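# Slide the card sheet under a slightly tilted crate

## Task

Push the flat card sheet beneath the plastic crate so that clearly more than half of the sheet ends up underneath it. Move the sheet, not the crate. The crate must stay roughly in its spot and keep roughly its heading throughout, and crate and sheet must not travel together beyond a very small amount. Anything inside the crate must still be inside at the end. Tip the crate a little, just enough that the sheet can slip under it freely. The attempt fails if the crate comes to rest on the sheet before clearly more than half of the sheet is beneath it, if the crate is ever lifted clear of the table, or if the tipped crate touches any other object on the table. It also fails if the robot is still holding the crate up at the end, and a result that stays in place only because the robot holds it does not count.

## Robot and tools

Robot: two arms, left_arm and right_arm, each with a two-finger gripper and a wrist camera (cam_left_wrist, cam_right_wrist, both 616x616 fisheye). Bases in the scene frame: left_arm at (0, +0.262, 0) m, right_arm at (+0.045, -0.255, 0) m, both facing roughly along +x.

Scene frame: origin on the table top midway between the arms, +z up, +x out across the table, left_arm on the +y side. The arm names do not correspond to sides of a camera image. Gripper frame: fingers point along the gripper's +z, and they open and close along its y. The reported end_effector_position is the point between the finger pads, about 1 cm short of the fingertips; reported positions can be a little off, more so at long reach.

A row is a list of 14 numbers, each in [-1, 1]: the first 7 belong to left_arm (dx, dy, dz, rx, ry, rz, opening), the next 7 to right_arm in the same order. Always send all 14, even when one arm stays put. dx..rz are an offset, not a pose: they are measured in that gripper's own axes from its pose in the most recent result that reported it (or, before any such result, and for later calls within the same reply, from where it is when the action begins). Scale: 1.0 equals 0.6 m for dx, dy, dz and 180 degrees for rotation; rx, ry, rz together form one rotation vector. The opening is absolute, not an offset: +1 fully open (0.094 m), -1 closed. Zero offsets do not mean 'stay still'; they pull the arm back to the reference pose. Arms tend to end a centimetre or more low, so to hold an arm in place send the correction back to its desired pose first, then zeros.

Tools:
- execute_actions {"actions": [...], "pictures": bool}. An empty list only reports the state. One action: {"rows": [[14 numbers], ...], "steps": n}, up to 15 rows and 15 steps of 1/30 s; each row is used for one step and the final row repeats to fill the steps. Every row counts from the same reference pose, not from the row before it. A wait: {"steps": n} with n up to 300, counted from the last result. Only one action or wait per call.
- move {"target": [14 numbers], "speed": m/s from 0.002 to 0.5, default 0.25}. The target is one row of offsets as above; both grippers travel straight lines ending together, lasting 0.5 to 10 s. The opening is sent at the start. The paths do not avoid obstacles or the other arm. The result adds a 'move:' line giving how it ended (done, off_target, moving, held, fault), which limits acted (paced = pose clipped; held = a check blocked some steps, after which the arm may jump faster), and each gripper's distance from its target.
- wait {"seconds": 0 to 10}: lets the scene run with nothing new sent.
- zoom_image {"camera": name, "region": [x0, y0, x1, y1]}: a sharper crop of the latest image, at most 504x504 pixels, origin top-left.
- read_manual: licence texts only.
- finished_scene {"scene": number}: ends and grades the current scene; irreversible.

Motion limits: each control step the commanded pose is clipped to within 70 mm and 16 degrees of the measured pose, so a far target may need several actions; after an action the arm continues only to its last clipped pose. Position wins over orientation when both cannot be met. Check the 'Hand target' line and the reported pose before commanding the rest.

Results: a state line 'left_arm: ... | right_arm: ...' with position in metres and quaternion wxyz; grip_measured on the same scale as the commanded opening; joint positions (last value is finger opening in metres), joint torques, and camera pictures. 'pose unreachable' means the clearance check altered or blocked a command; HELD marks the steps affected. FAULT or OVER-TEMPERATURE FAULT lines report an arm stopping; MOTOR HOT warns from 75 °C, with stops at 90 °C and collapse at 100 °C, so avoid holding heavy loads for long.

Gripping: command an opening about 0.03 below grip_measured for a firm hold, less for a lighter one. Very thin parts (under about 2 mm, like card) receive less force.

Approach: with one arm, grip the crate's rim and tip it only slightly, keeping one edge on the table and not lifting it clear; make sure it touches nothing else and its contents stay inside. With the other arm, push or slide the card flat in under the raised side until well over half is beneath, without dragging the crate along. Then lower the crate gently so it rests on the sheet, open the gripper and withdraw, so nothing depends on the robot. Use slow speeds near contact; faster moves and targets set far past a contact hit and press harder. Keep the arms from striking each other, do not knock anything off the table, and expect occasional small external pushes on loose objects.

Each tool is called after "Emit:" as name([rows], argument=value, ...), one row to a line, values as JSON.

## Session

Emit:
execute_actions(actions=[])

Scene clock: 0.00 s of 4050.00 s.
left_arm: end_effector_position=(+0.3763, +0.5320, +0.2592) grip_measured=+1.000 end_effector_quat_wxyz=(+0.003, +0.137, +0.800, +0.584) | right_arm: end_effector_position=(+0.1396, -0.0099, +0.1635) grip_measured=+1.000 end_effector_quat_wxyz=(-0.002, +0.251, +0.968, +0.002)
Joint positions: left_arm=[ 0.299  1.701  1.373 -0.316 -1.013  1.168  0.094] | right_arm=[ 1.031  1.54   1.417 -1.444 -0.004  1.703  0.094]
Joint velocities: left_arm=[-0.012 -0.007  0.027  0.022  0.037 -0.037  0.   ] | right_arm=[ 0.002 -0.027 -0.012 -0.022  0.037 -0.051  0.   ]
Joint torques (N m, as the arm reports them, + toward a larger angle): no reading
Hand target (left_arm): +0.375, +0.532, +0.264; +0.005, +0.131, +0.799, +0.586
Hand target (right_arm): +0.141, -0.010, +0.168; +0.004, +0.251, +0.968, +0.007

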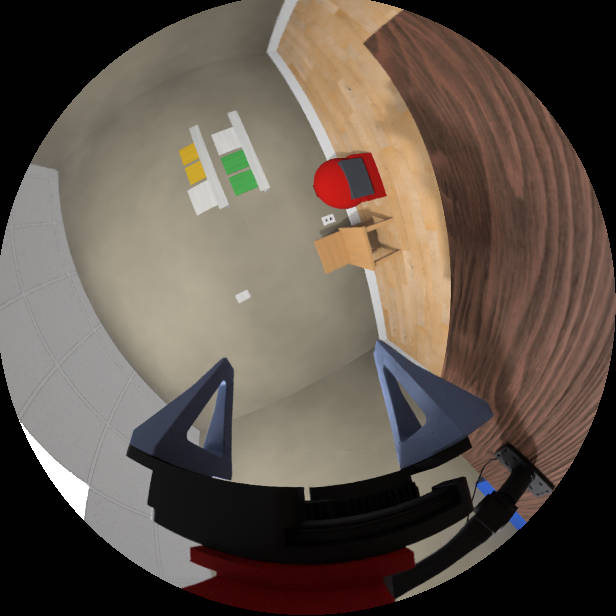

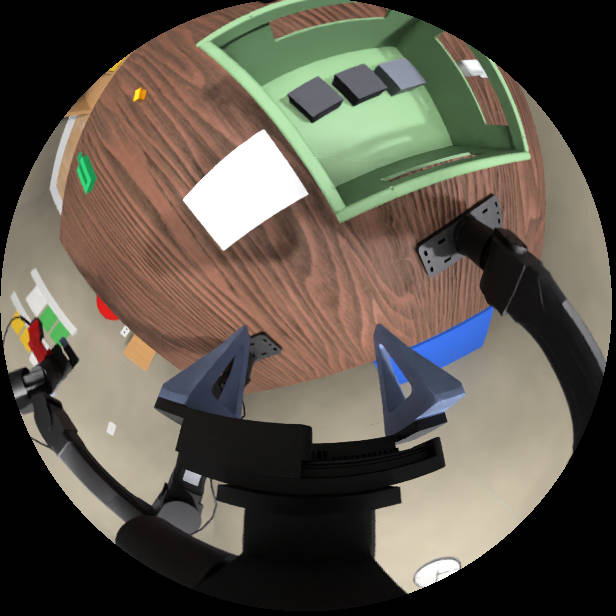

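Emit:
move(target=[0,0,0,0,0,0,1,-0.361,0.105,-0.02,0,0,-0.161,1])

Scene clock: 17.83 s of 4050.00 s.
left_arm: end_effector_position=(+0.3763, +0.5320, +0.2592) grip_measured=+1.000 end_effector_quat_wxyz=(+0.003, +0.137, +0.800, +0.584) | right_arm: end_effector_position=(+0.3555, -0.0674, +0.1643) grip_measured=+1.000 end_effector_quat_wxyz=(-0.012, +0.004, +1.000, -0.002)
Joint positions: left_arm=[ 0.299  1.701  1.373 -0.316 -1.013  1.168  0.094] | right_arm=[ 0.373  1.968  1.93  -1.556 -0.009  0.545  0.094]
Joint velocities: left_arm=[-0.012 -0.007  0.012  0.007  0.007  0.022  0.   ] | right_arm=[-0.017 -0.002 -0.007 -0.066  0.007 -0.037  0.   ]
Joint torques (N m, as the arm reports them, + toward a larger angle): left_arm=[-0.01 -8.67  8.01  1.15 -0.29 -0.01] | right_arm=[-0.02 -8.82  8.19  0.01 -0.05 -0.07]
Hand target (left_arm): +0.376, +0.532, +0.259; +0.003, +0.137, +0.800, +0.584
Hand target (right_arm): +0.359, -0.066, +0.170; -0.007, +0.001, +1.000, +0.002
Off the commanded pose (left_arm): 0.000 m, 0 deg.
Off the commanded pose (right_arm): 0.013 m, 1 deg.
joint sent to its limit (right arm) — the command would take joint 4 (wrist pitch) past its lower limit, so that joint was sent only as far as its limit.
After step 90, 13.10 s passed at rest.
move: off_target (right_arm)
camera_calibration (this result's frames):
cam_right_wrist: T_world_to_cam=[[-0.039554, -0.998563, -0.0361615, -0.0397634], [-0.764444, 0.00693519, 0.644653, 0.19355], [-0.643476, 0.053142, -0.76362, 0.486043], [0, 0, 0, 1]] pos_world=[0.459143, -0.0668778, 0.244941]

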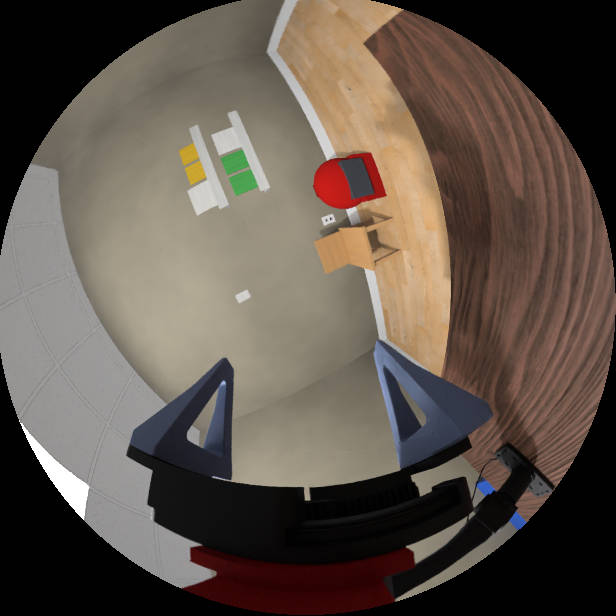

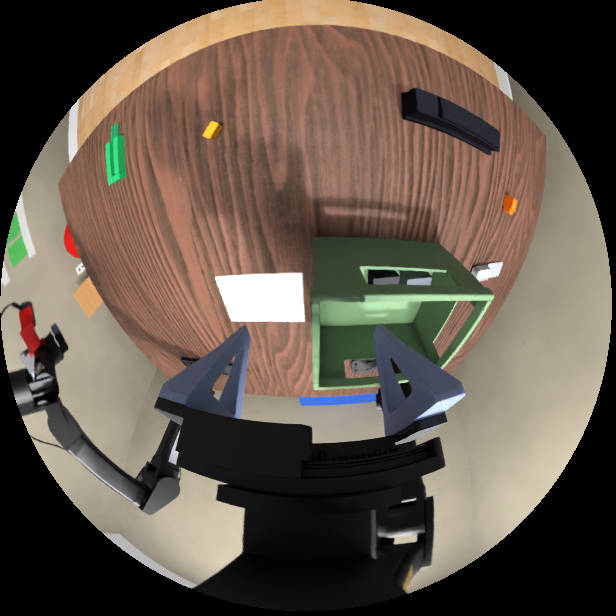

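Emit:
move(target=[-0.032,-0.49,-0.623,0.37,0.213,-0.379,-1,0.008,0,0.005,0,0,0,0.3])

Emit:
move(target=[0,0,0,0,0,0,-1,0,-0.005,0.14,0,0,0,0.3], speed=0.1)

Scene clock: 32.00 s of 4050.00 s.
left_arm: end_effector_position=(+0.2769, +0.0945, +0.0979) grip_measured=-0.983 end_effector_quat_wxyz=(-0.008, -0.497, +0.868, -0.004) | right_arm: end_effector_position=(+0.3517, -0.0697, +0.1582) grip_measured=+0.301 end_effector_quat_wxyz=(-0.022, +0.005, +1.000, -0.008)
Joint positions: left_arm=[-0.526  1.773  1.41  -1.208  0.017 -1.577  0.001] | right_arm=[ 0.373  1.968  1.905 -1.553 -0.009  0.547  0.061]
Joint velocities: left_arm=[-0.007 -0.002 -0.022  0.051  0.022 -0.022 -0.001] | right_arm=[-0.012 -0.012  0.002  0.007 -0.007 -0.022 -0.   ]
Joint torques (N m, as the arm reports them, + toward a larger angle): left_arm=[-0.65 -9.73  5.4   0.08  0.04 -0.11] | right_arm=[  0.59 -10.83   4.44   0.35  -0.03   0.06]
Hand target (left_arm): +0.275, +0.092, +0.100; -0.005, -0.499, +0.866, -0.013
Hand target (right_arm): +0.351, -0.067, +0.161; -0.013, +0.004, +1.000, -0.002
Off the commanded pose (left_arm): 0.008 m, 1 deg.
Off the commanded pose (right_arm): 0.004 m, 1 deg.
After step 90, 6.90 s passed at rest.
move: done
camera_calibration (this result's frames):
cam_left_wrist: T_world_to_cam=[[0.795153, -0.603297, 0.0613626, -0.172935], [-0.526202, -0.636145, 0.564296, 0.18765], [-0.301402, -0.480991, -0.823289, 0.313263], [0, 0, 0, 1]] pos_world=[0.33067, 0.165718, 0.162627]
cam_right_wrist: T_world_to_cam=[[-0.0420373, -0.998832, -0.0238134, -0.0434684], [-0.751825, 0.0159262, 0.659171, 0.188534], [-0.658022, 0.0456132, -0.751616, 0.48175], [0, 0, 0, 1]] pos_world=[0.45692, -0.0683945, 0.23678]

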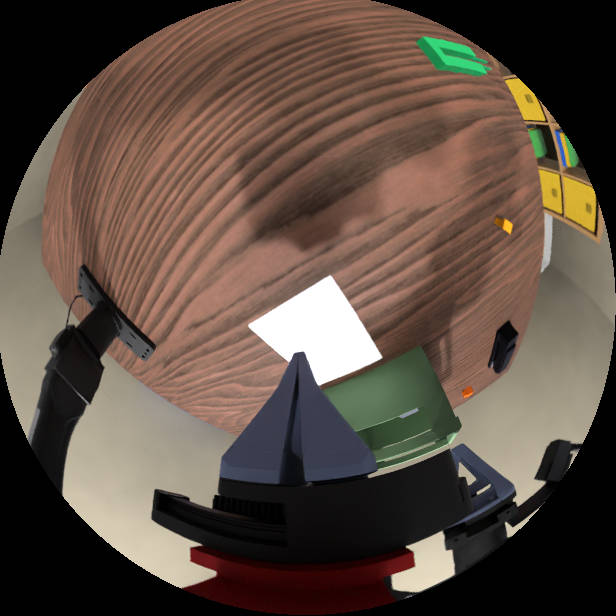

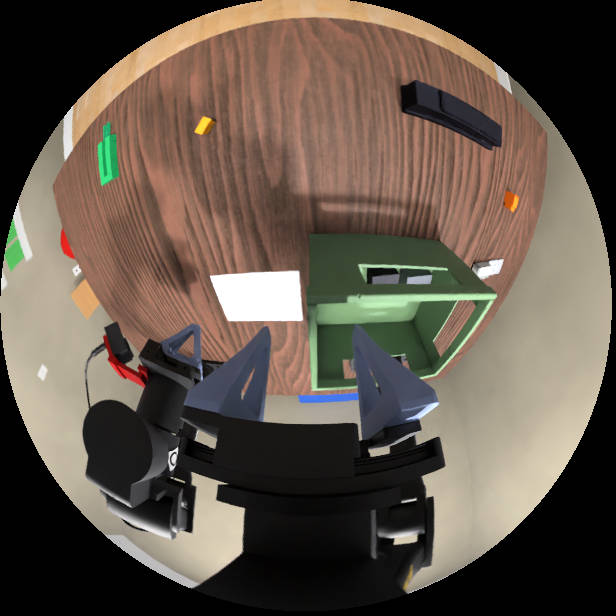

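Scene clock: 33.13 s of 4050.00 s.
left_arm: end_effector_position=(+0.2769, +0.0945, +0.0978) grip_measured=-0.983 end_effector_quat_wxyz=(-0.008, -0.497, +0.868, -0.004) | right_arm: end_effector_position=(+0.3197, -0.0852, +0.0786) grip_measured=+0.301 end_effector_quat_wxyz=(-0.083, +0.015, +0.996, -0.036)
Joint positions: left_arm=[-0.526  1.773  1.41  -1.208  0.017 -1.578  0.001] | right_arm=[ 0.373  1.955  1.554 -1.349 -0.026  0.564  0.061]
Joint velocities: left_arm=[-0.007  0.017  0.022  0.022 -0.007 -0.066  0.001] | right_arm=[-0.007 -0.017 -0.017 -0.037 -0.022  0.007 -0.001]
Joint torques (N m, as the arm reports them, + toward a larger angle): left_arm=[-0.02 -8.26  6.77 -0.03  0.01 -0.01] | right_arm=[ -0.07 -10.     4.72   1.26   0.17  -0.16]
Hand target (left_arm): +0.277, +0.095, +0.098; -0.008, -0.497, +0.868, -0.004
Hand target (right_arm): +0.346, -0.074, +0.077; -0.024, +0.006, +1.000, -0.010
Off the commanded pose (left_arm): 0.000 m, 0 deg.
Off the commanded pose (right_arm): 0.031 m, 8 deg.
move: off_target (right_arm)
camera_calibration (this result's frames):
cam_left_wrist: T_world_to_cam=[[0.795383, -0.602994, 0.061356, -0.173009], [-0.525956, -0.636348, 0.564297, 0.187653], [-0.301224, -0.481103, -0.823289, 0.313145], [0, 0, 0, 1]] pos_world=[0.330633, 0.165744, 0.162532]
cam_right_wrist: T_world_to_cam=[[-0.0604838, -0.997437, 0.0382374, -0.0611074], [-0.664929, 0.0688321, 0.743728, 0.187305], [-0.744454, 0.0195583, -0.667388, 0.420345], [0, 0, 0, 1]] pos_world=[0.433776, -0.0820646, 0.143565]

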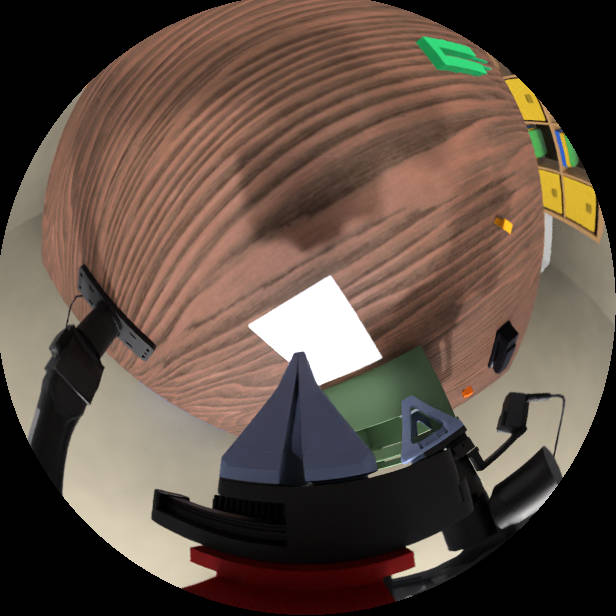

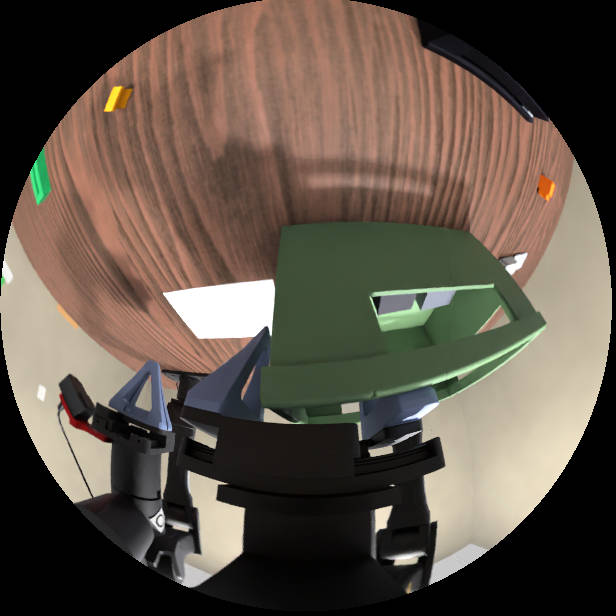

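Emit:
execute_actions(actions=[])

Scene clock: 34.57 s of 4050.00 s.
left_arm: end_effector_position=(+0.2769, +0.0945, +0.0978) grip_measured=-0.983 end_effector_quat_wxyz=(-0.008, -0.497, +0.868, -0.004) | right_arm: end_effector_position=(+0.3198, -0.0851, +0.0785) grip_measured=+0.301 end_effector_quat_wxyz=(-0.083, +0.017, +0.996, -0.036)
Joint positions: left_arm=[-0.526  1.773  1.41  -1.208  0.017 -1.578  0.001] | right_arm=[ 0.373  1.955  1.553 -1.348 -0.026  0.568  0.061]
Joint velocities: left_arm=[-0.002  0.002  0.012 -0.007 -0.007  0.007  0.   ] | right_arm=[-0.007  0.012  0.017 -0.007  0.007  0.007  0.   ]
Joint torques (N m, as the arm reports them, + toward a larger angle): left_arm=[-0.01 -8.27  6.77 -0.04  0.01 -0.01] | right_arm=[  0.06 -10.     4.9    1.33   0.12  -0.18]
Hand target (left_arm): +0.277, +0.095, +0.098; -0.008, -0.497, +0.868, -0.004
Hand target (right_arm): +0.346, -0.074, +0.077; -0.024, +0.006, +1.000, -0.010
Off the commanded pose (left_arm): 0.000 m, 0 deg.
Off the commanded pose (right_arm): 0.031 m, 8 deg.
Steps of this call (steps 1 to 43: nothing new was sent). Readings (end_effector_position):
1: left_arm (+0.2769, +0.0945, +0.0978) | right_arm (+0.3197, -0.0852, +0.0785)
2: left_arm (+0.2769, +0.0945, +0.0978) | right_arm (+0.3197, -0.0852, +0.0785)
4: left_arm (+0.2769, +0.0945, +0.0978) | right_arm (+0.3198, -0.0852, +0.0785)
8: left_arm (+0.2769, +0.0945, +0.0978) | right_arm (+0.3198, -0.0851, +0.0785)
43: the state above
camera_calibration (this result's frames):
cam_left_wrist: T_world_to_cam=[[0.795383, -0.602994, 0.061356, -0.173009], [-0.525956, -0.636348, 0.564297, 0.187653], [-0.301224, -0.481103, -0.823289, 0.313145], [0, 0, 0, 1]] pos_world=[0.330633, 0.165744, 0.162532]
cam_right_wrist: T_world_to_cam=[[-0.0639589, -0.997235, 0.0378371, -0.0597909], [-0.665452, 0.0708731, 0.743068, 0.187842], [-0.743695, 0.022347, -0.668145, 0.420409], [0, 0, 0, 1]] pos_world=[0.433832, -0.0823334, 0.143577]

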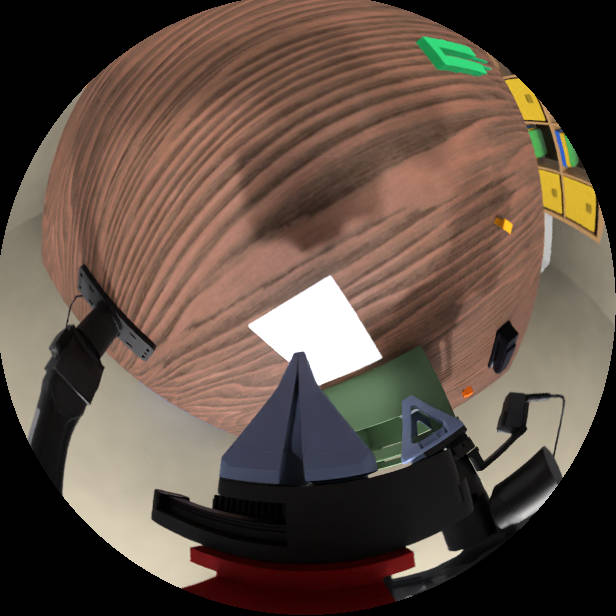

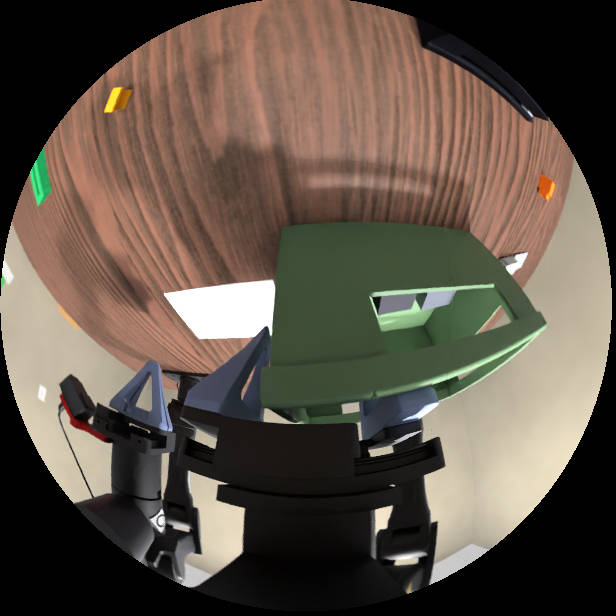

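Emit:
move(target=[0,0,0,0,0,0,-1,-0.017,0.022,-0.005,-0.023,-0.053,-0.01,0.3], speed=0.03)

Scene clock: 41.70 s of 4050.00 s.
left_arm: end_effector_position=(+0.2769, +0.0945, +0.0978) grip_measured=-0.983 end_effector_quat_wxyz=(-0.008, -0.497, +0.868, -0.004) | right_arm: end_effector_position=(+0.3218, -0.0771, +0.0721) grip_measured=+0.301 end_effector_quat_wxyz=(-0.034, +0.008, +0.999, -0.010)
Joint positions: left_arm=[-0.526  1.773  1.41  -1.208  0.017 -1.578  0.001] | right_arm=[ 0.394  1.876  1.435 -1.197 -0.019  0.574  0.061]
Joint velocities: left_arm=[-0.007  0.012  0.002  0.051  0.022 -0.022 -0.   ] | right_arm=[ 0.012 -0.002  0.007  0.066 -0.066  0.081 -0.001]
Joint torques (N m, as the arm reports them, + toward a larger angle): left_arm=[-0.01 -8.25  6.76 -0.03  0.01 -0.01] | right_arm=[  0.78 -10.8    5.26   0.63   0.17  -0.07]
Hand target (left_arm): +0.277, +0.095, +0.098; -0.008, -0.497, +0.868, -0.004
Hand target (right_arm): +0.331, -0.072, +0.080; +0.001, +0.002, +1.000, -0.001
Off the commanded pose (left_arm): 0.000 m, 0 deg.
Off the commanded pose (right_arm): 0.012 m, 4 deg.
After step 90, 0.83 s passed at rest.
move: off_target (right_arm)
camera_calibration (this result's frames):
cam_left_wrist: T_world_to_cam=[[0.795383, -0.602994, 0.061356, -0.173009], [-0.525956, -0.636348, 0.564297, 0.187653], [-0.301224, -0.481103, -0.823289, 0.313145], [0, 0, 0, 1]] pos_world=[0.330633, 0.165744, 0.162532]
cam_right_wrist: T_world_to_cam=[[-0.0484113, -0.998652, -0.0187288, -0.0525391], [-0.73605, 0.0229934, 0.676536, 0.217136], [-0.675193, 0.0465373, -0.736171, 0.402185], [0, 0, 0, 1]] pos_world=[0.428832, -0.0761776, 0.148193]

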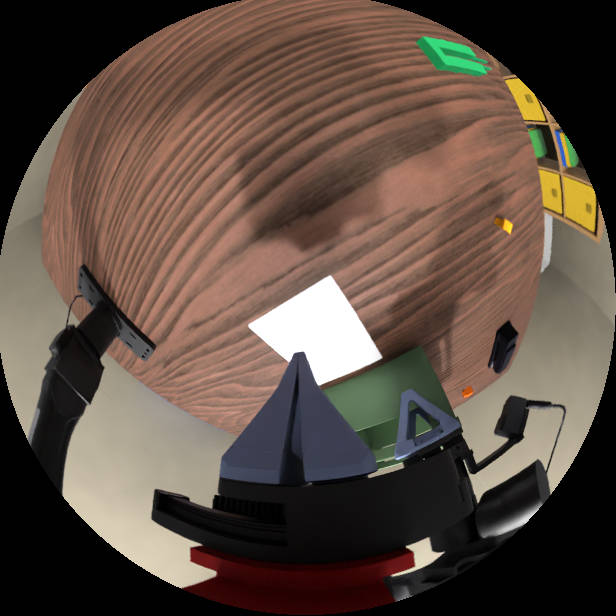

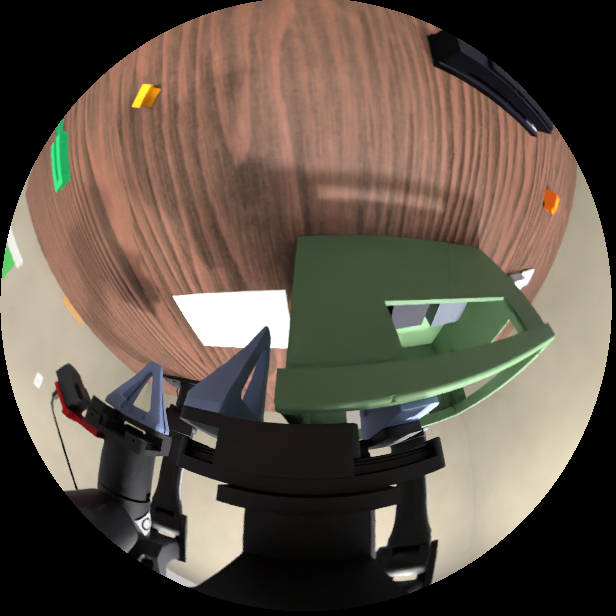

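Emit:
move(target=[0,0,0,0,0,0,-1,0,0.022,-0.014,0,0,0,0.3], speed=0.03)

Emit:
move(target=[0,0,0,0,0,0,-1,0,0,0,0,0,0,-0.75])

Scene clock: 44.70 s of 4050.00 s.
left_arm: end_effector_position=(+0.2769, +0.0945, +0.0978) grip_measured=-0.983 end_effector_quat_wxyz=(-0.008, -0.497, +0.868, -0.004) | right_arm: end_effector_position=(+0.3207, -0.0695, +0.0757) grip_measured=+0.301 end_effector_quat_wxyz=(-0.036, +0.009, +0.999, -0.012)
Joint positions: left_arm=[-0.526  1.773  1.41  -1.208  0.017 -1.578  0.001] | right_arm=[ 0.415  1.891  1.469 -1.222 -0.02   0.597  0.061]
Joint velocities: left_arm=[ 0.002 -0.012 -0.012  0.066 -0.037 -0.081 -0.001] | right_arm=[ 0.002 -0.017  0.007 -0.022 -0.037 -0.007  0.   ]
Joint torques (N m, as the arm reports them, + toward a larger angle): left_arm=[-0.02 -8.25  6.77 -0.03  0.01 -0.01] | right_arm=[ 0.88 -7.84  8.14  0.03 -0.06  0.07]
Hand target (left_arm): +0.277, +0.095, +0.098; -0.008, -0.497, +0.868, -0.004
Hand target (right_arm): +0.323, -0.064, +0.080; -0.033, +0.008, +0.999, -0.010
Off the commanded pose (left_arm): 0.000 m, 0 deg.
Off the commanded pose (right_arm): 0.008 m, 0 deg.
move: done
camera_calibration (this result's frames):
cam_left_wrist: T_world_to_cam=[[0.795383, -0.602994, 0.061356, -0.173009], [-0.525956, -0.636348, 0.564297, 0.187653], [-0.301224, -0.481103, -0.823289, 0.313145], [0, 0, 0, 1]] pos_world=[0.330633, 0.165744, 0.162532]
cam_right_wrist: T_world_to_cam=[[-0.0511202, -0.998596, -0.0138714, -0.0444286], [-0.732705, 0.0280633, 0.679968, 0.21272], [-0.678624, 0.0449237, -0.733111, 0.40447], [0, 0, 0, 1]] pos_world=[0.428073, -0.0685061, 0.151262]

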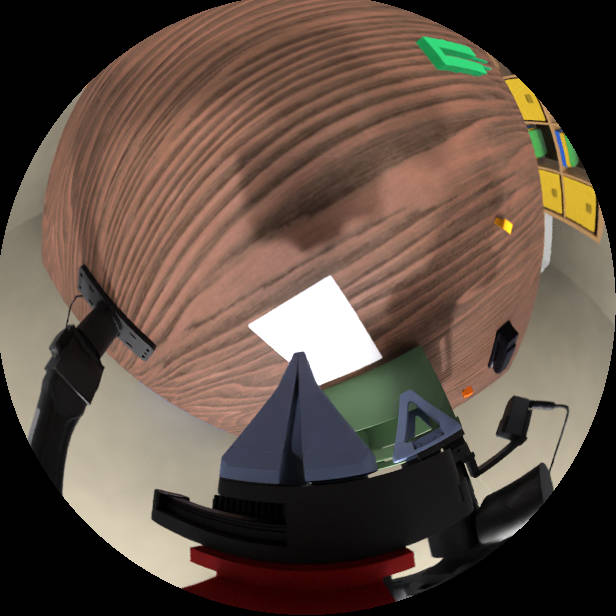

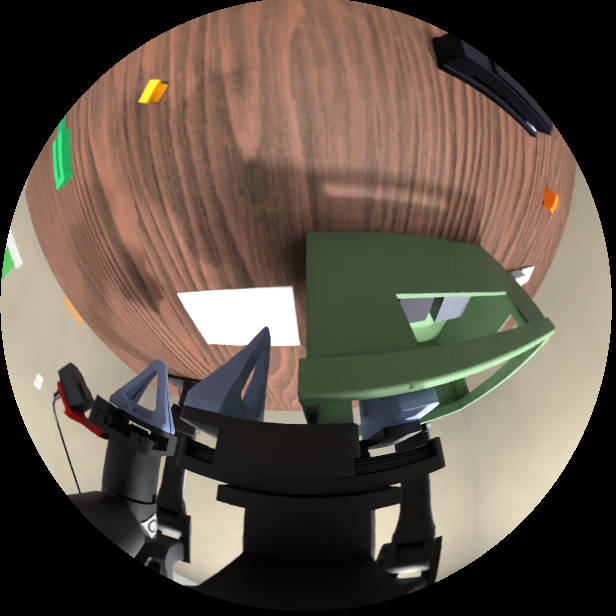

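Scene clock: 45.20 s of 4050.00 s.
left_arm: end_effector_position=(+0.2769, +0.0945, +0.0978) grip_measured=-0.983 end_effector_quat_wxyz=(-0.008, -0.497, +0.868, -0.004) | right_arm: end_effector_position=(+0.3206, -0.0696, +0.0757) grip_measured=-0.749 end_effector_quat_wxyz=(-0.036, +0.009, +0.999, -0.012)
Joint positions: left_arm=[-0.526  1.773  1.41  -1.208  0.017 -1.578  0.001] | right_arm=[ 0.415  1.891  1.469 -1.223 -0.02   0.597  0.012]
Joint velocities: left_arm=[ 0.002 -0.007  0.012  0.037  0.007  0.037  0.001] | right_arm=[-0.002 -0.017  0.017  0.007 -0.022  0.022 -0.   ]
Joint torques (N m, as the arm reports them, + toward a larger angle): left_arm=[-0.02 -8.26  6.77 -0.04  0.01 -0.01] | right_arm=[ 0.07 -8.61  5.65  0.09 -0.05 -0.02]
Hand target (left_arm): +0.277, +0.095, +0.098; -0.008, -0.497, +0.868, -0.004
Hand target (right_arm): +0.321, -0.070, +0.076; -0.036, +0.009, +0.999, -0.012
Off the commanded pose (left_arm): 0.000 m, 0 deg.
Off the commanded pose (right_arm): 0.000 m, 0 deg.
move: done
camera_calibration (this result's frames):
cam_left_wrist: T_world_to_cam=[[0.795383, -0.602994, 0.061356, -0.173009], [-0.525956, -0.636348, 0.564297, 0.187653], [-0.301224, -0.481103, -0.823289, 0.313145], [0, 0, 0, 1]] pos_world=[0.330633, 0.165744, 0.162532]
cam_right_wrist: T_world_to_cam=[[-0.0511245, -0.998599, -0.0136466, -0.0445], [-0.732488, 0.0282053, 0.680196, 0.212582], [-0.678858, 0.0447706, -0.732903, 0.404472], [0, 0, 0, 1]] pos_world=[0.428018, -0.0685421, 0.151234]

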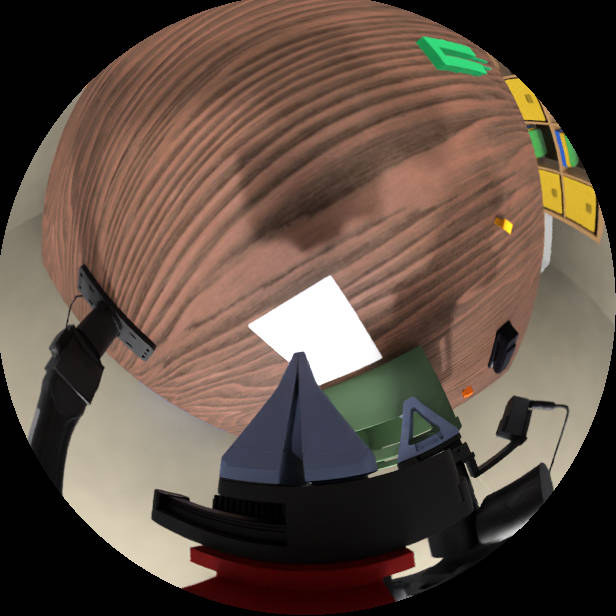

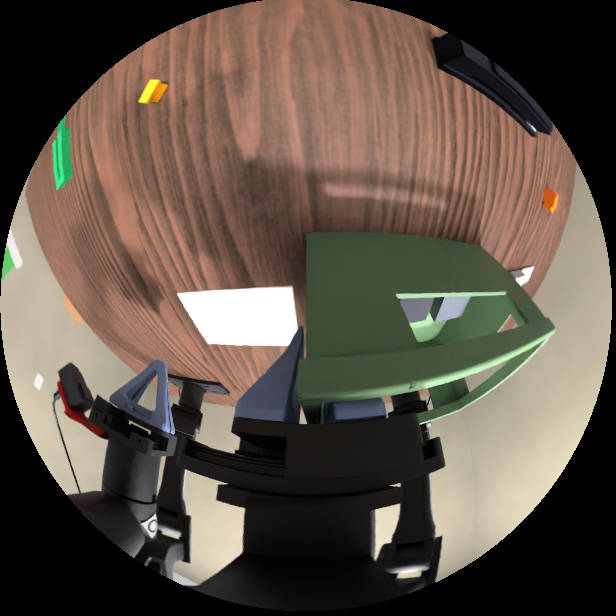

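Emit:
move(target=[0,0,0,0,0,0,-1,0,0,0,0,0,0,-0.97])

Scene clock: 46.77 s of 4050.00 s.
left_arm: end_effector_position=(+0.2769, +0.0945, +0.0978) grip_measured=-0.983 end_effector_quat_wxyz=(-0.008, -0.497, +0.868, -0.004) | right_arm: end_effector_position=(+0.3209, -0.0682, +0.0757) grip_measured=-0.933 end_effector_quat_wxyz=(-0.037, +0.007, +0.999, -0.008)
Joint positions: left_arm=[-0.526  1.773  1.41  -1.208  0.017 -1.578  0.001] | right_arm=[ 0.414  1.891  1.469 -1.218 -0.027  0.59   0.003]
Joint velocities: left_arm=[-0.017  0.012  0.012 -0.037 -0.022 -0.037  0.   ] | right_arm=[-0.002 -0.002 -0.007 -0.051  0.007 -0.066  0.   ]
Joint torques (N m, as the arm reports them, + toward a larger angle): left_arm=[-0.02 -8.25  6.77 -0.03  0.01 -0.01] | right_arm=[ 0.1  -8.51  5.69  0.05  0.03  0.05]
Hand target (left_arm): +0.277, +0.095, +0.098; -0.008, -0.497, +0.868, -0.004
Hand target (right_arm): +0.321, -0.070, +0.076; -0.036, +0.009, +0.999, -0.013
Off the commanded pose (left_arm): 0.000 m, 0 deg.
Off the commanded pose (right_arm): 0.001 m, 1 deg.
move: done
camera_calibration (this result's frames):
cam_left_wrist: T_world_to_cam=[[0.795383, -0.602994, 0.061356, -0.173009], [-0.525956, -0.636348, 0.564297, 0.187653], [-0.301224, -0.481103, -0.823289, 0.313145], [0, 0, 0, 1]] pos_world=[0.330633, 0.165744, 0.162532]
cam_right_wrist: T_world_to_cam=[[-0.0459936, -0.998682, -0.0227643, -0.0440551], [-0.732074, 0.0181926, 0.680982, 0.211949], [-0.679671, 0.047986, -0.731946, 0.405018], [0, 0, 0, 1]] pos_world=[0.428415, -0.0672881, 0.151115]

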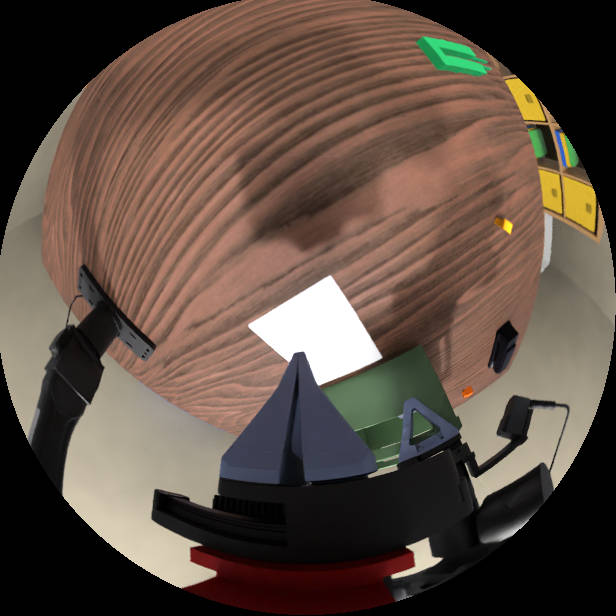

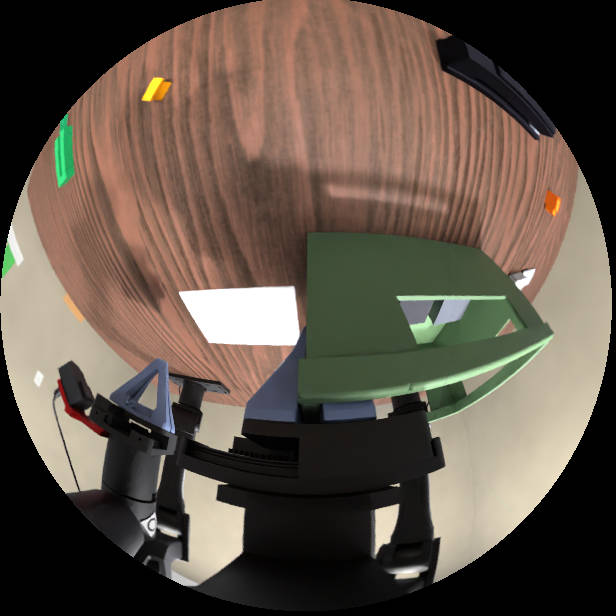

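Emit:
move(target=[0,0,0,0,0,0,-1,0,-0.01,-0.04,-0.026,0,0,-0.97], speed=0.02)

Scene clock: 50.87 s of 4050.00 s.
left_arm: end_effector_position=(+0.2769, +0.0945, +0.0978) grip_measured=-0.983 end_effector_quat_wxyz=(-0.008, -0.497, +0.868, -0.004) | right_arm: end_effector_position=(+0.3238, -0.0714, +0.0823) grip_measured=-0.933 end_effector_quat_wxyz=(-0.038, +0.012, +0.999, +0.012)
Joint positions: left_arm=[-0.526  1.773  1.41  -1.208  0.017 -1.578  0.001] | right_arm=[ 0.383  1.871  1.469 -1.22  -0.061  0.57   0.003]
Joint velocities: left_arm=[ 0.007  0.022  0.007 -0.051  0.007  0.007 -0.002] | right_arm=[ 0.007  0.007  0.012  0.007 -0.007  0.066 -0.001]
Joint torques (N m, as the arm reports them, + toward a larger angle): left_arm=[-0.02 -8.26  6.76 -0.03  0.01 -0.01] | right_arm=[ -1.59 -11.72   6.76  -0.24  -0.36  -0.26]
Hand target (left_arm): +0.277, +0.095, +0.098; -0.008, -0.497, +0.868, -0.004
Hand target (right_arm): +0.323, -0.074, +0.099; -0.035, +0.008, +0.999, +0.033
Off the commanded pose (left_arm): 0.000 m, 0 deg.
Off the commanded pose (right_arm): 0.018 m, 2 deg.
move: off_target (right_arm)
camera_calibration (this result's frames):
cam_left_wrist: T_world_to_cam=[[0.795383, -0.602994, 0.061356, -0.173009], [-0.525956, -0.636348, 0.564297, 0.187653], [-0.301224, -0.481103, -0.823289, 0.313145], [0, 0, 0, 1]] pos_world=[0.330633, 0.165744, 0.162532]
cam_right_wrist: T_world_to_cam=[[-0.0584373, -0.99634, -0.0623913, -0.0394945], [-0.730619, 0.0000958451, 0.682785, 0.207665], [-0.68028, 0.0854844, -0.72795, 0.414508], [0, 0, 0, 1]] pos_world=[0.431398, -0.0748037, 0.157486]

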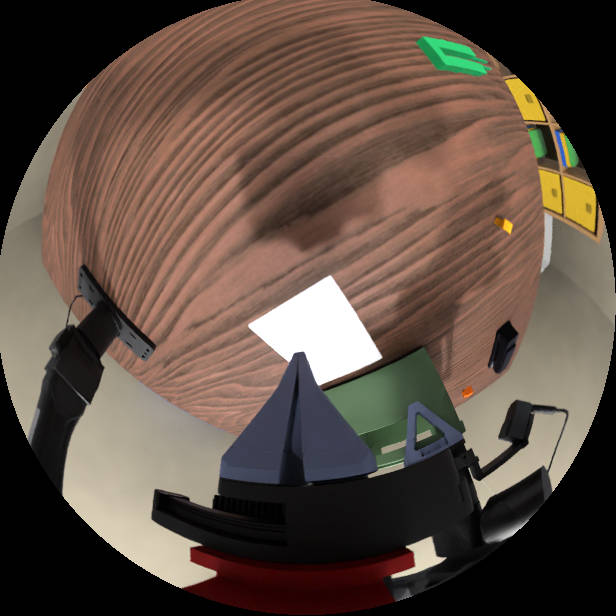

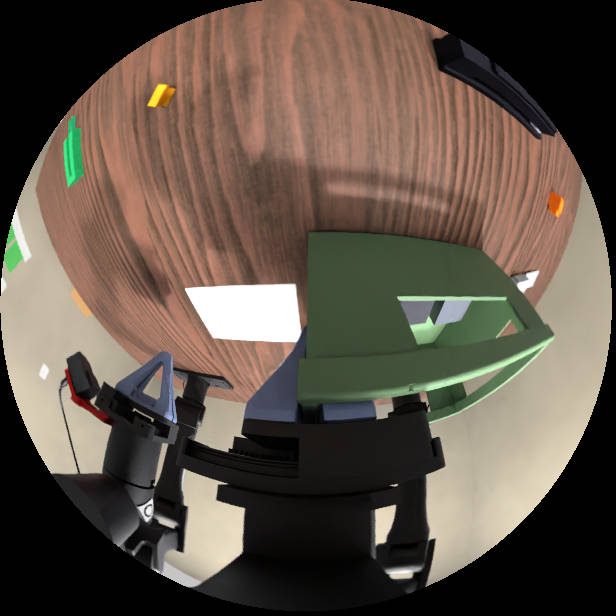

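Emit:
move(target=[0.012,0.008,0.14,0,0,0,-1,0,0,-0.045,-0.02,0,0,-0.97], speed=0.04)

Scene clock: 56.10 s of 4050.00 s.
left_arm: end_effector_position=(+0.2727, +0.0919, +0.0206) grip_measured=-0.983 end_effector_quat_wxyz=(-0.005, -0.496, +0.868, -0.009) | right_arm: end_effector_position=(+0.3257, -0.0727, +0.0849) grip_measured=-0.933 end_effector_quat_wxyz=(-0.040, +0.016, +0.999, +0.018)
Joint positions: left_arm=[-0.54   1.834  1.167 -0.892  0.017 -1.589  0.001] | right_arm=[ 0.371  1.871  1.479 -1.228 -0.073  0.565  0.003]
Joint velocities: left_arm=[-0.017  0.017 -0.007  0.022 -0.007 -0.037 -0.   ] | right_arm=[ 0.002  0.002 -0.007  0.007  0.081 -0.007 -0.001]
Joint torques (N m, as the arm reports them, + toward a larger angle): left_arm=[-0.87 -7.67  4.99  0.09  0.01 -0.11] | right_arm=[ -1.38 -11.69   8.91  -0.46  -0.44  -0.21]
Hand target (left_arm): +0.268, +0.091, +0.014; -0.008, -0.497, +0.868, -0.004
Hand target (right_arm): +0.326, -0.072, +0.108; -0.036, +0.013, +0.998, +0.043
Off the commanded pose (left_arm): 0.008 m, 1 deg.
Off the commanded pose (right_arm): 0.024 m, 3 deg.
move: off_target (right_arm)
camera_calibration (this result's frames):
cam_left_wrist: T_world_to_cam=[[0.793358, -0.60442, 0.072519, -0.166023], [-0.532813, -0.631824, 0.562946, 0.228829], [-0.294437, -0.485257, -0.823306, 0.245566], [0, 0, 0, 1]] pos_world=[0.325943, 0.163395, 0.0853974]
cam_right_wrist: T_world_to_cam=[[-0.0669366, -0.995042, -0.0735627, -0.0366767], [-0.727687, -0.00175698, 0.685907, 0.205985], [-0.682635, 0.099443, -0.723961, 0.419284], [0, 0, 0, 1]] pos_world=[0.433656, -0.0778278, 0.159561]

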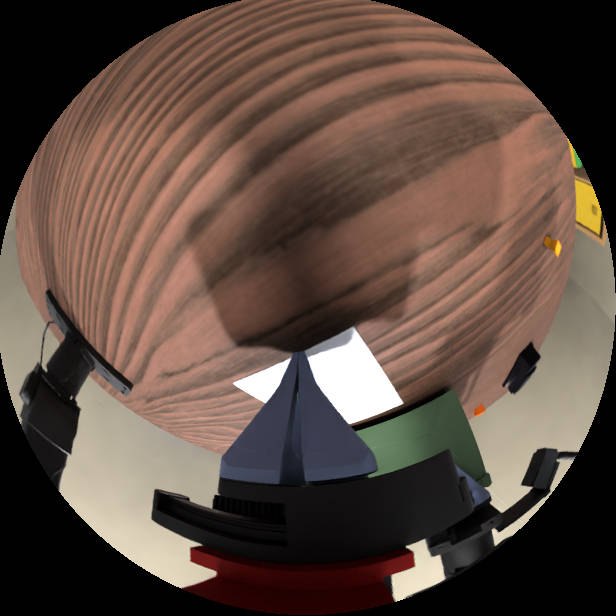

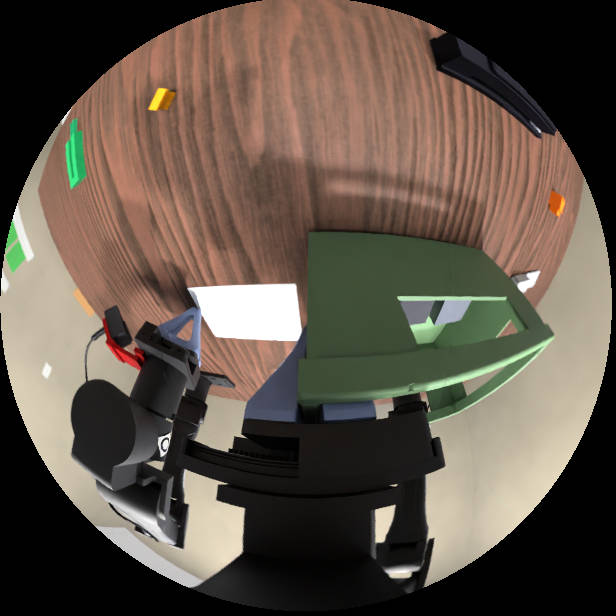

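Emit:
move(target=[0.01,0.038,0,0.083,0.144,0,-1,0,0,-0.045,0,0,0,-0.97], speed=0.05)

Scene clock: 65.60 s of 4050.00 s.
left_arm: end_effector_position=(+0.2514, +0.0985, +0.0194) grip_measured=-0.983 end_effector_quat_wxyz=(-0.131, -0.482, +0.838, -0.221) | right_arm: end_effector_position=(+0.3295, -0.0693, +0.0878) grip_measured=-0.933 end_effector_quat_wxyz=(-0.041, +0.017, +0.999, +0.020)
Joint positions: left_arm=[-0.281  1.651  0.831 -0.594  0.497 -1.376  0.001] | right_arm=[ 0.372  1.888  1.512 -1.244 -0.077  0.569  0.003]
Joint velocities: left_arm=[-0.007 -0.007 -0.017  0.066  0.051  0.007 -0.001] | right_arm=[-0.012  0.002  0.007  0.037  0.022  0.051 -0.   ]
Joint torques (N m, as the arm reports them, + toward a larger angle): left_arm=[ 0.83 -7.92  4.66  0.39  0.36  0.12] | right_arm=[ -0.44 -10.64  10.44  -0.82  -0.06  -0.07]
Hand target (left_arm): +0.251, +0.099, +0.022; -0.128, -0.476, +0.838, -0.233
Hand target (right_arm): +0.328, -0.074, +0.111; -0.039, +0.016, +0.999, +0.019
Off the commanded pose (left_arm): 0.002 m, 1 deg.
Off the commanded pose (right_arm): 0.024 m, 0 deg.
After step 90, 1.00 s passed at rest.
move: off_target (right_arm)
camera_calibration (this result's frames):
cam_left_wrist: T_world_to_cam=[[0.798332, -0.493294, 0.345439, -0.162608], [-0.524394, -0.28739, 0.80151, 0.181686], [-0.296104, -0.821017, -0.488112, 0.268524], [0, 0, 0, 1]] pos_world=[0.304602, 0.192464, 0.0416176]
cam_right_wrist: T_world_to_cam=[[-0.0699061, -0.994566, -0.0771518, -0.0315344], [-0.726583, -0.00222851, 0.687075, 0.206192], [-0.683513, 0.104088, -0.722479, 0.42408], [0, 0, 0, 1]] pos_world=[0.437476, -0.0750451, 0.162287]

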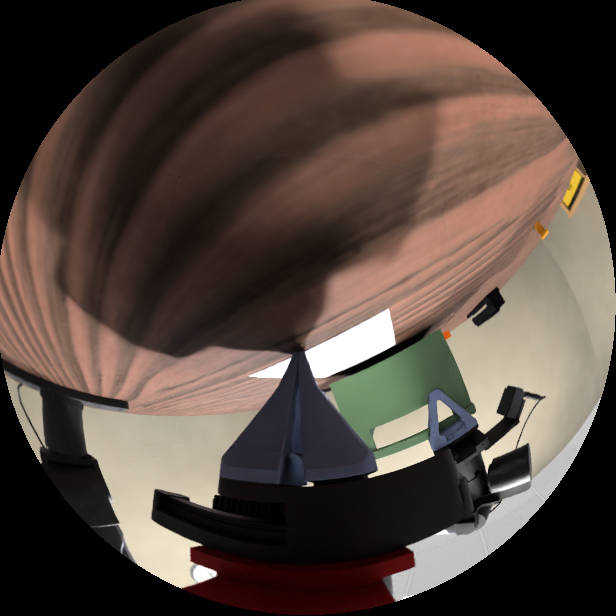

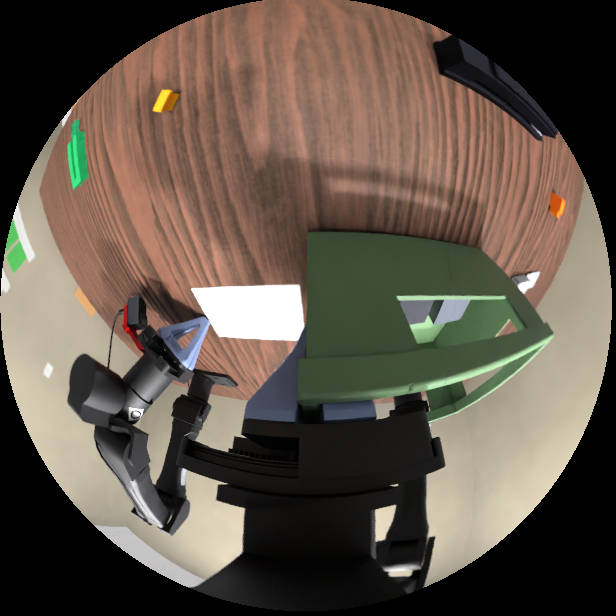

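Emit:
move(target=[-0.005,0.003,0.027,0,0,0,-1,0,0,-0.015,0,0,0,-0.97], speed=0.02)

Scene clock: 69.67 s of 4050.00 s.
left_arm: end_effector_position=(+0.2600, +0.0922, +0.0193) grip_measured=-0.983 end_effector_quat_wxyz=(-0.123, -0.477, +0.837, -0.238) | right_arm: end_effector_position=(+0.3317, -0.0686, +0.0851) grip_measured=-0.933 end_effector_quat_wxyz=(-0.038, +0.024, +0.999, +0.019)
Joint positions: left_arm=[-0.287  1.663  0.831 -0.54   0.509 -1.385  0.001] | right_arm=[ 0.373  1.894  1.51  -1.232 -0.072  0.582  0.003]
Joint velocities: left_arm=[ 0.007  0.002  0.017 -0.007 -0.007  0.007 -0.001] | right_arm=[-0.012  0.007 -0.022  0.051  0.022  0.037 -0.   ]
Joint torques (N m, as the arm reports them, + toward a larger angle): left_arm=[-1.06 -4.81  3.66  0.54  0.12 -0.08] | right_arm=[-0.13 -9.47  8.36 -0.39 -0.13 -0.15]
Hand target (left_arm): +0.251, +0.094, +0.004; -0.131, -0.482, +0.838, -0.221
Hand target (right_arm): +0.330, -0.070, +0.096; -0.040, +0.018, +0.999, +0.020
Off the commanded pose (left_arm): 0.018 m, 2 deg.
Off the commanded pose (right_arm): 0.012 m, 1 deg.
move: off_target (left_arm, right_arm)
camera_calibration (this result's frames):
cam_left_wrist: T_world_to_cam=[[0.78649, -0.485084, 0.382265, -0.170912], [-0.550119, -0.268906, 0.790606, 0.18963], [-0.280717, -0.832095, -0.478346, 0.262634], [0, 0, 0, 1]] pos_world=[0.312466, 0.186623, 0.0410411]
cam_right_wrist: T_world_to_cam=[[-0.0817409, -0.993889, -0.0741883, -0.0271471], [-0.730146, 0.00905034, 0.683232, 0.211954], [-0.678385, 0.110016, -0.726423, 0.422559], [0, 0, 0, 1]] pos_world=[0.439196, -0.0753879, 0.16013]

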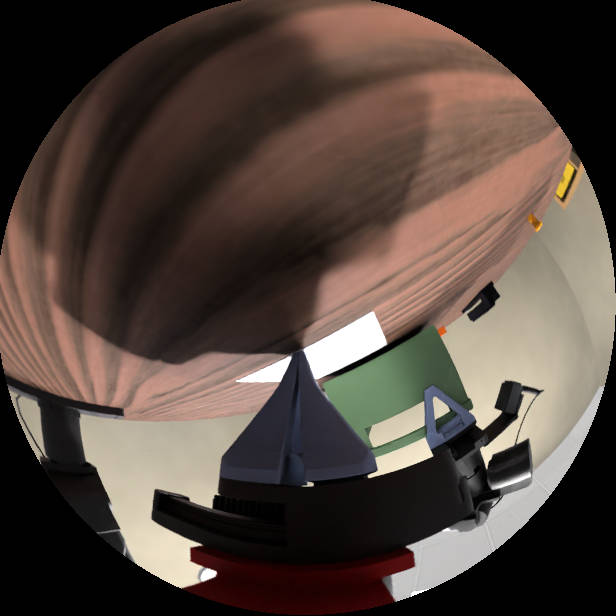

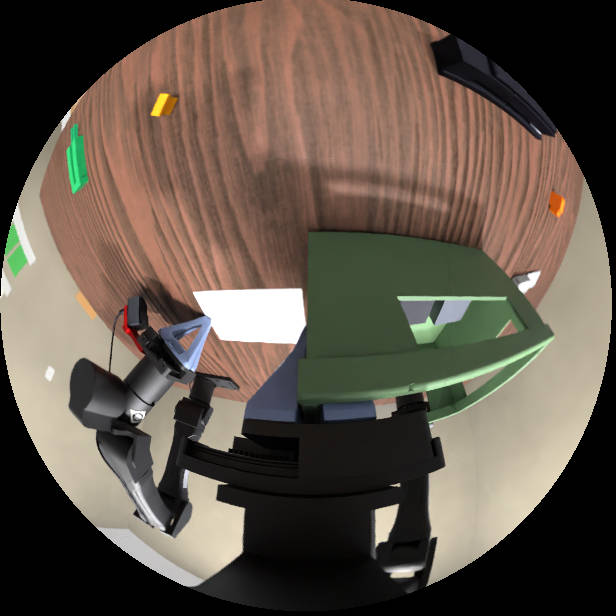

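Emit:
move(target=[0.057,-0.033,0.053,0,0,0,-1,0,0,-0.02,0,0,0,-0.97], speed=0.03)

Scene clock: 73.33 s of 4050.00 s.
left_arm: end_effector_position=(+0.2573, +0.0417, +0.0202) grip_measured=-0.983 end_effector_quat_wxyz=(-0.132, -0.471, +0.835, -0.253) | right_arm: end_effector_position=(+0.3324, -0.0684, +0.0840) grip_measured=-0.933 end_effector_quat_wxyz=(-0.037, +0.026, +0.999, +0.017)
Joint positions: left_arm=[-0.442  1.701  0.853 -0.427  0.506 -1.557  0.001] | right_arm=[ 0.374  1.897  1.51  -1.228 -0.068  0.588  0.003]
Joint velocities: left_arm=[-0.012 -0.007 -0.017 -0.11   0.007 -0.066  0.001] | right_arm=[ 0.007 -0.017 -0.017 -0.007 -0.037  0.051 -0.001]
Joint torques (N m, as the arm reports them, + toward a larger angle): left_arm=[-1.11 -5.02  7.31  0.54 -0.02 -0.09] | right_arm=[-0.13 -9.35  9.07 -0.43 -0.1  -0.07]
Hand target (left_arm): +0.260, +0.042, +0.012; -0.125, -0.476, +0.837, -0.239
Hand target (right_arm): +0.333, -0.069, +0.097; -0.038, +0.024, +0.999, +0.019
Off the commanded pose (left_arm): 0.008 m, 2 deg.
Off the commanded pose (right_arm): 0.013 m, 0 deg.
move: off_target (right_arm)
camera_calibration (this result's frames):
cam_left_wrist: T_world_to_cam=[[0.782049, -0.477537, 0.400447, -0.193106], [-0.552759, -0.234719, 0.799603, 0.172932], [-0.287847, -0.846679, -0.447524, 0.222108], [0, 0, 0, 1]] pos_world=[0.310541, 0.13643, 0.0384503]
cam_right_wrist: T_world_to_cam=[[-0.0863611, -0.993719, -0.07116, -0.0256884], [-0.731355, 0.0147336, 0.681838, 0.214127], [-0.676507, 0.110927, -0.728034, 0.421839], [0, 0, 0, 1]] pos_world=[0.439761, -0.0754755, 0.159285]

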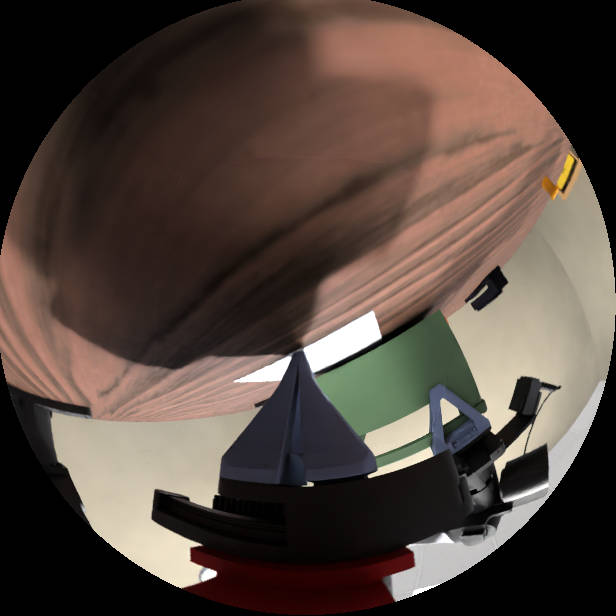

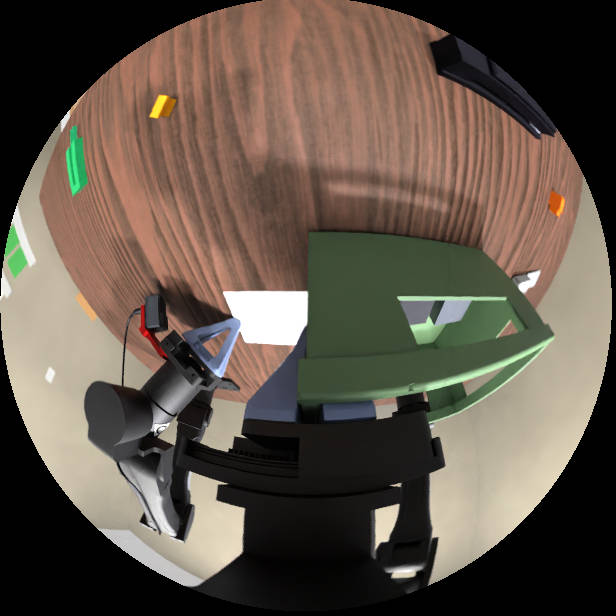

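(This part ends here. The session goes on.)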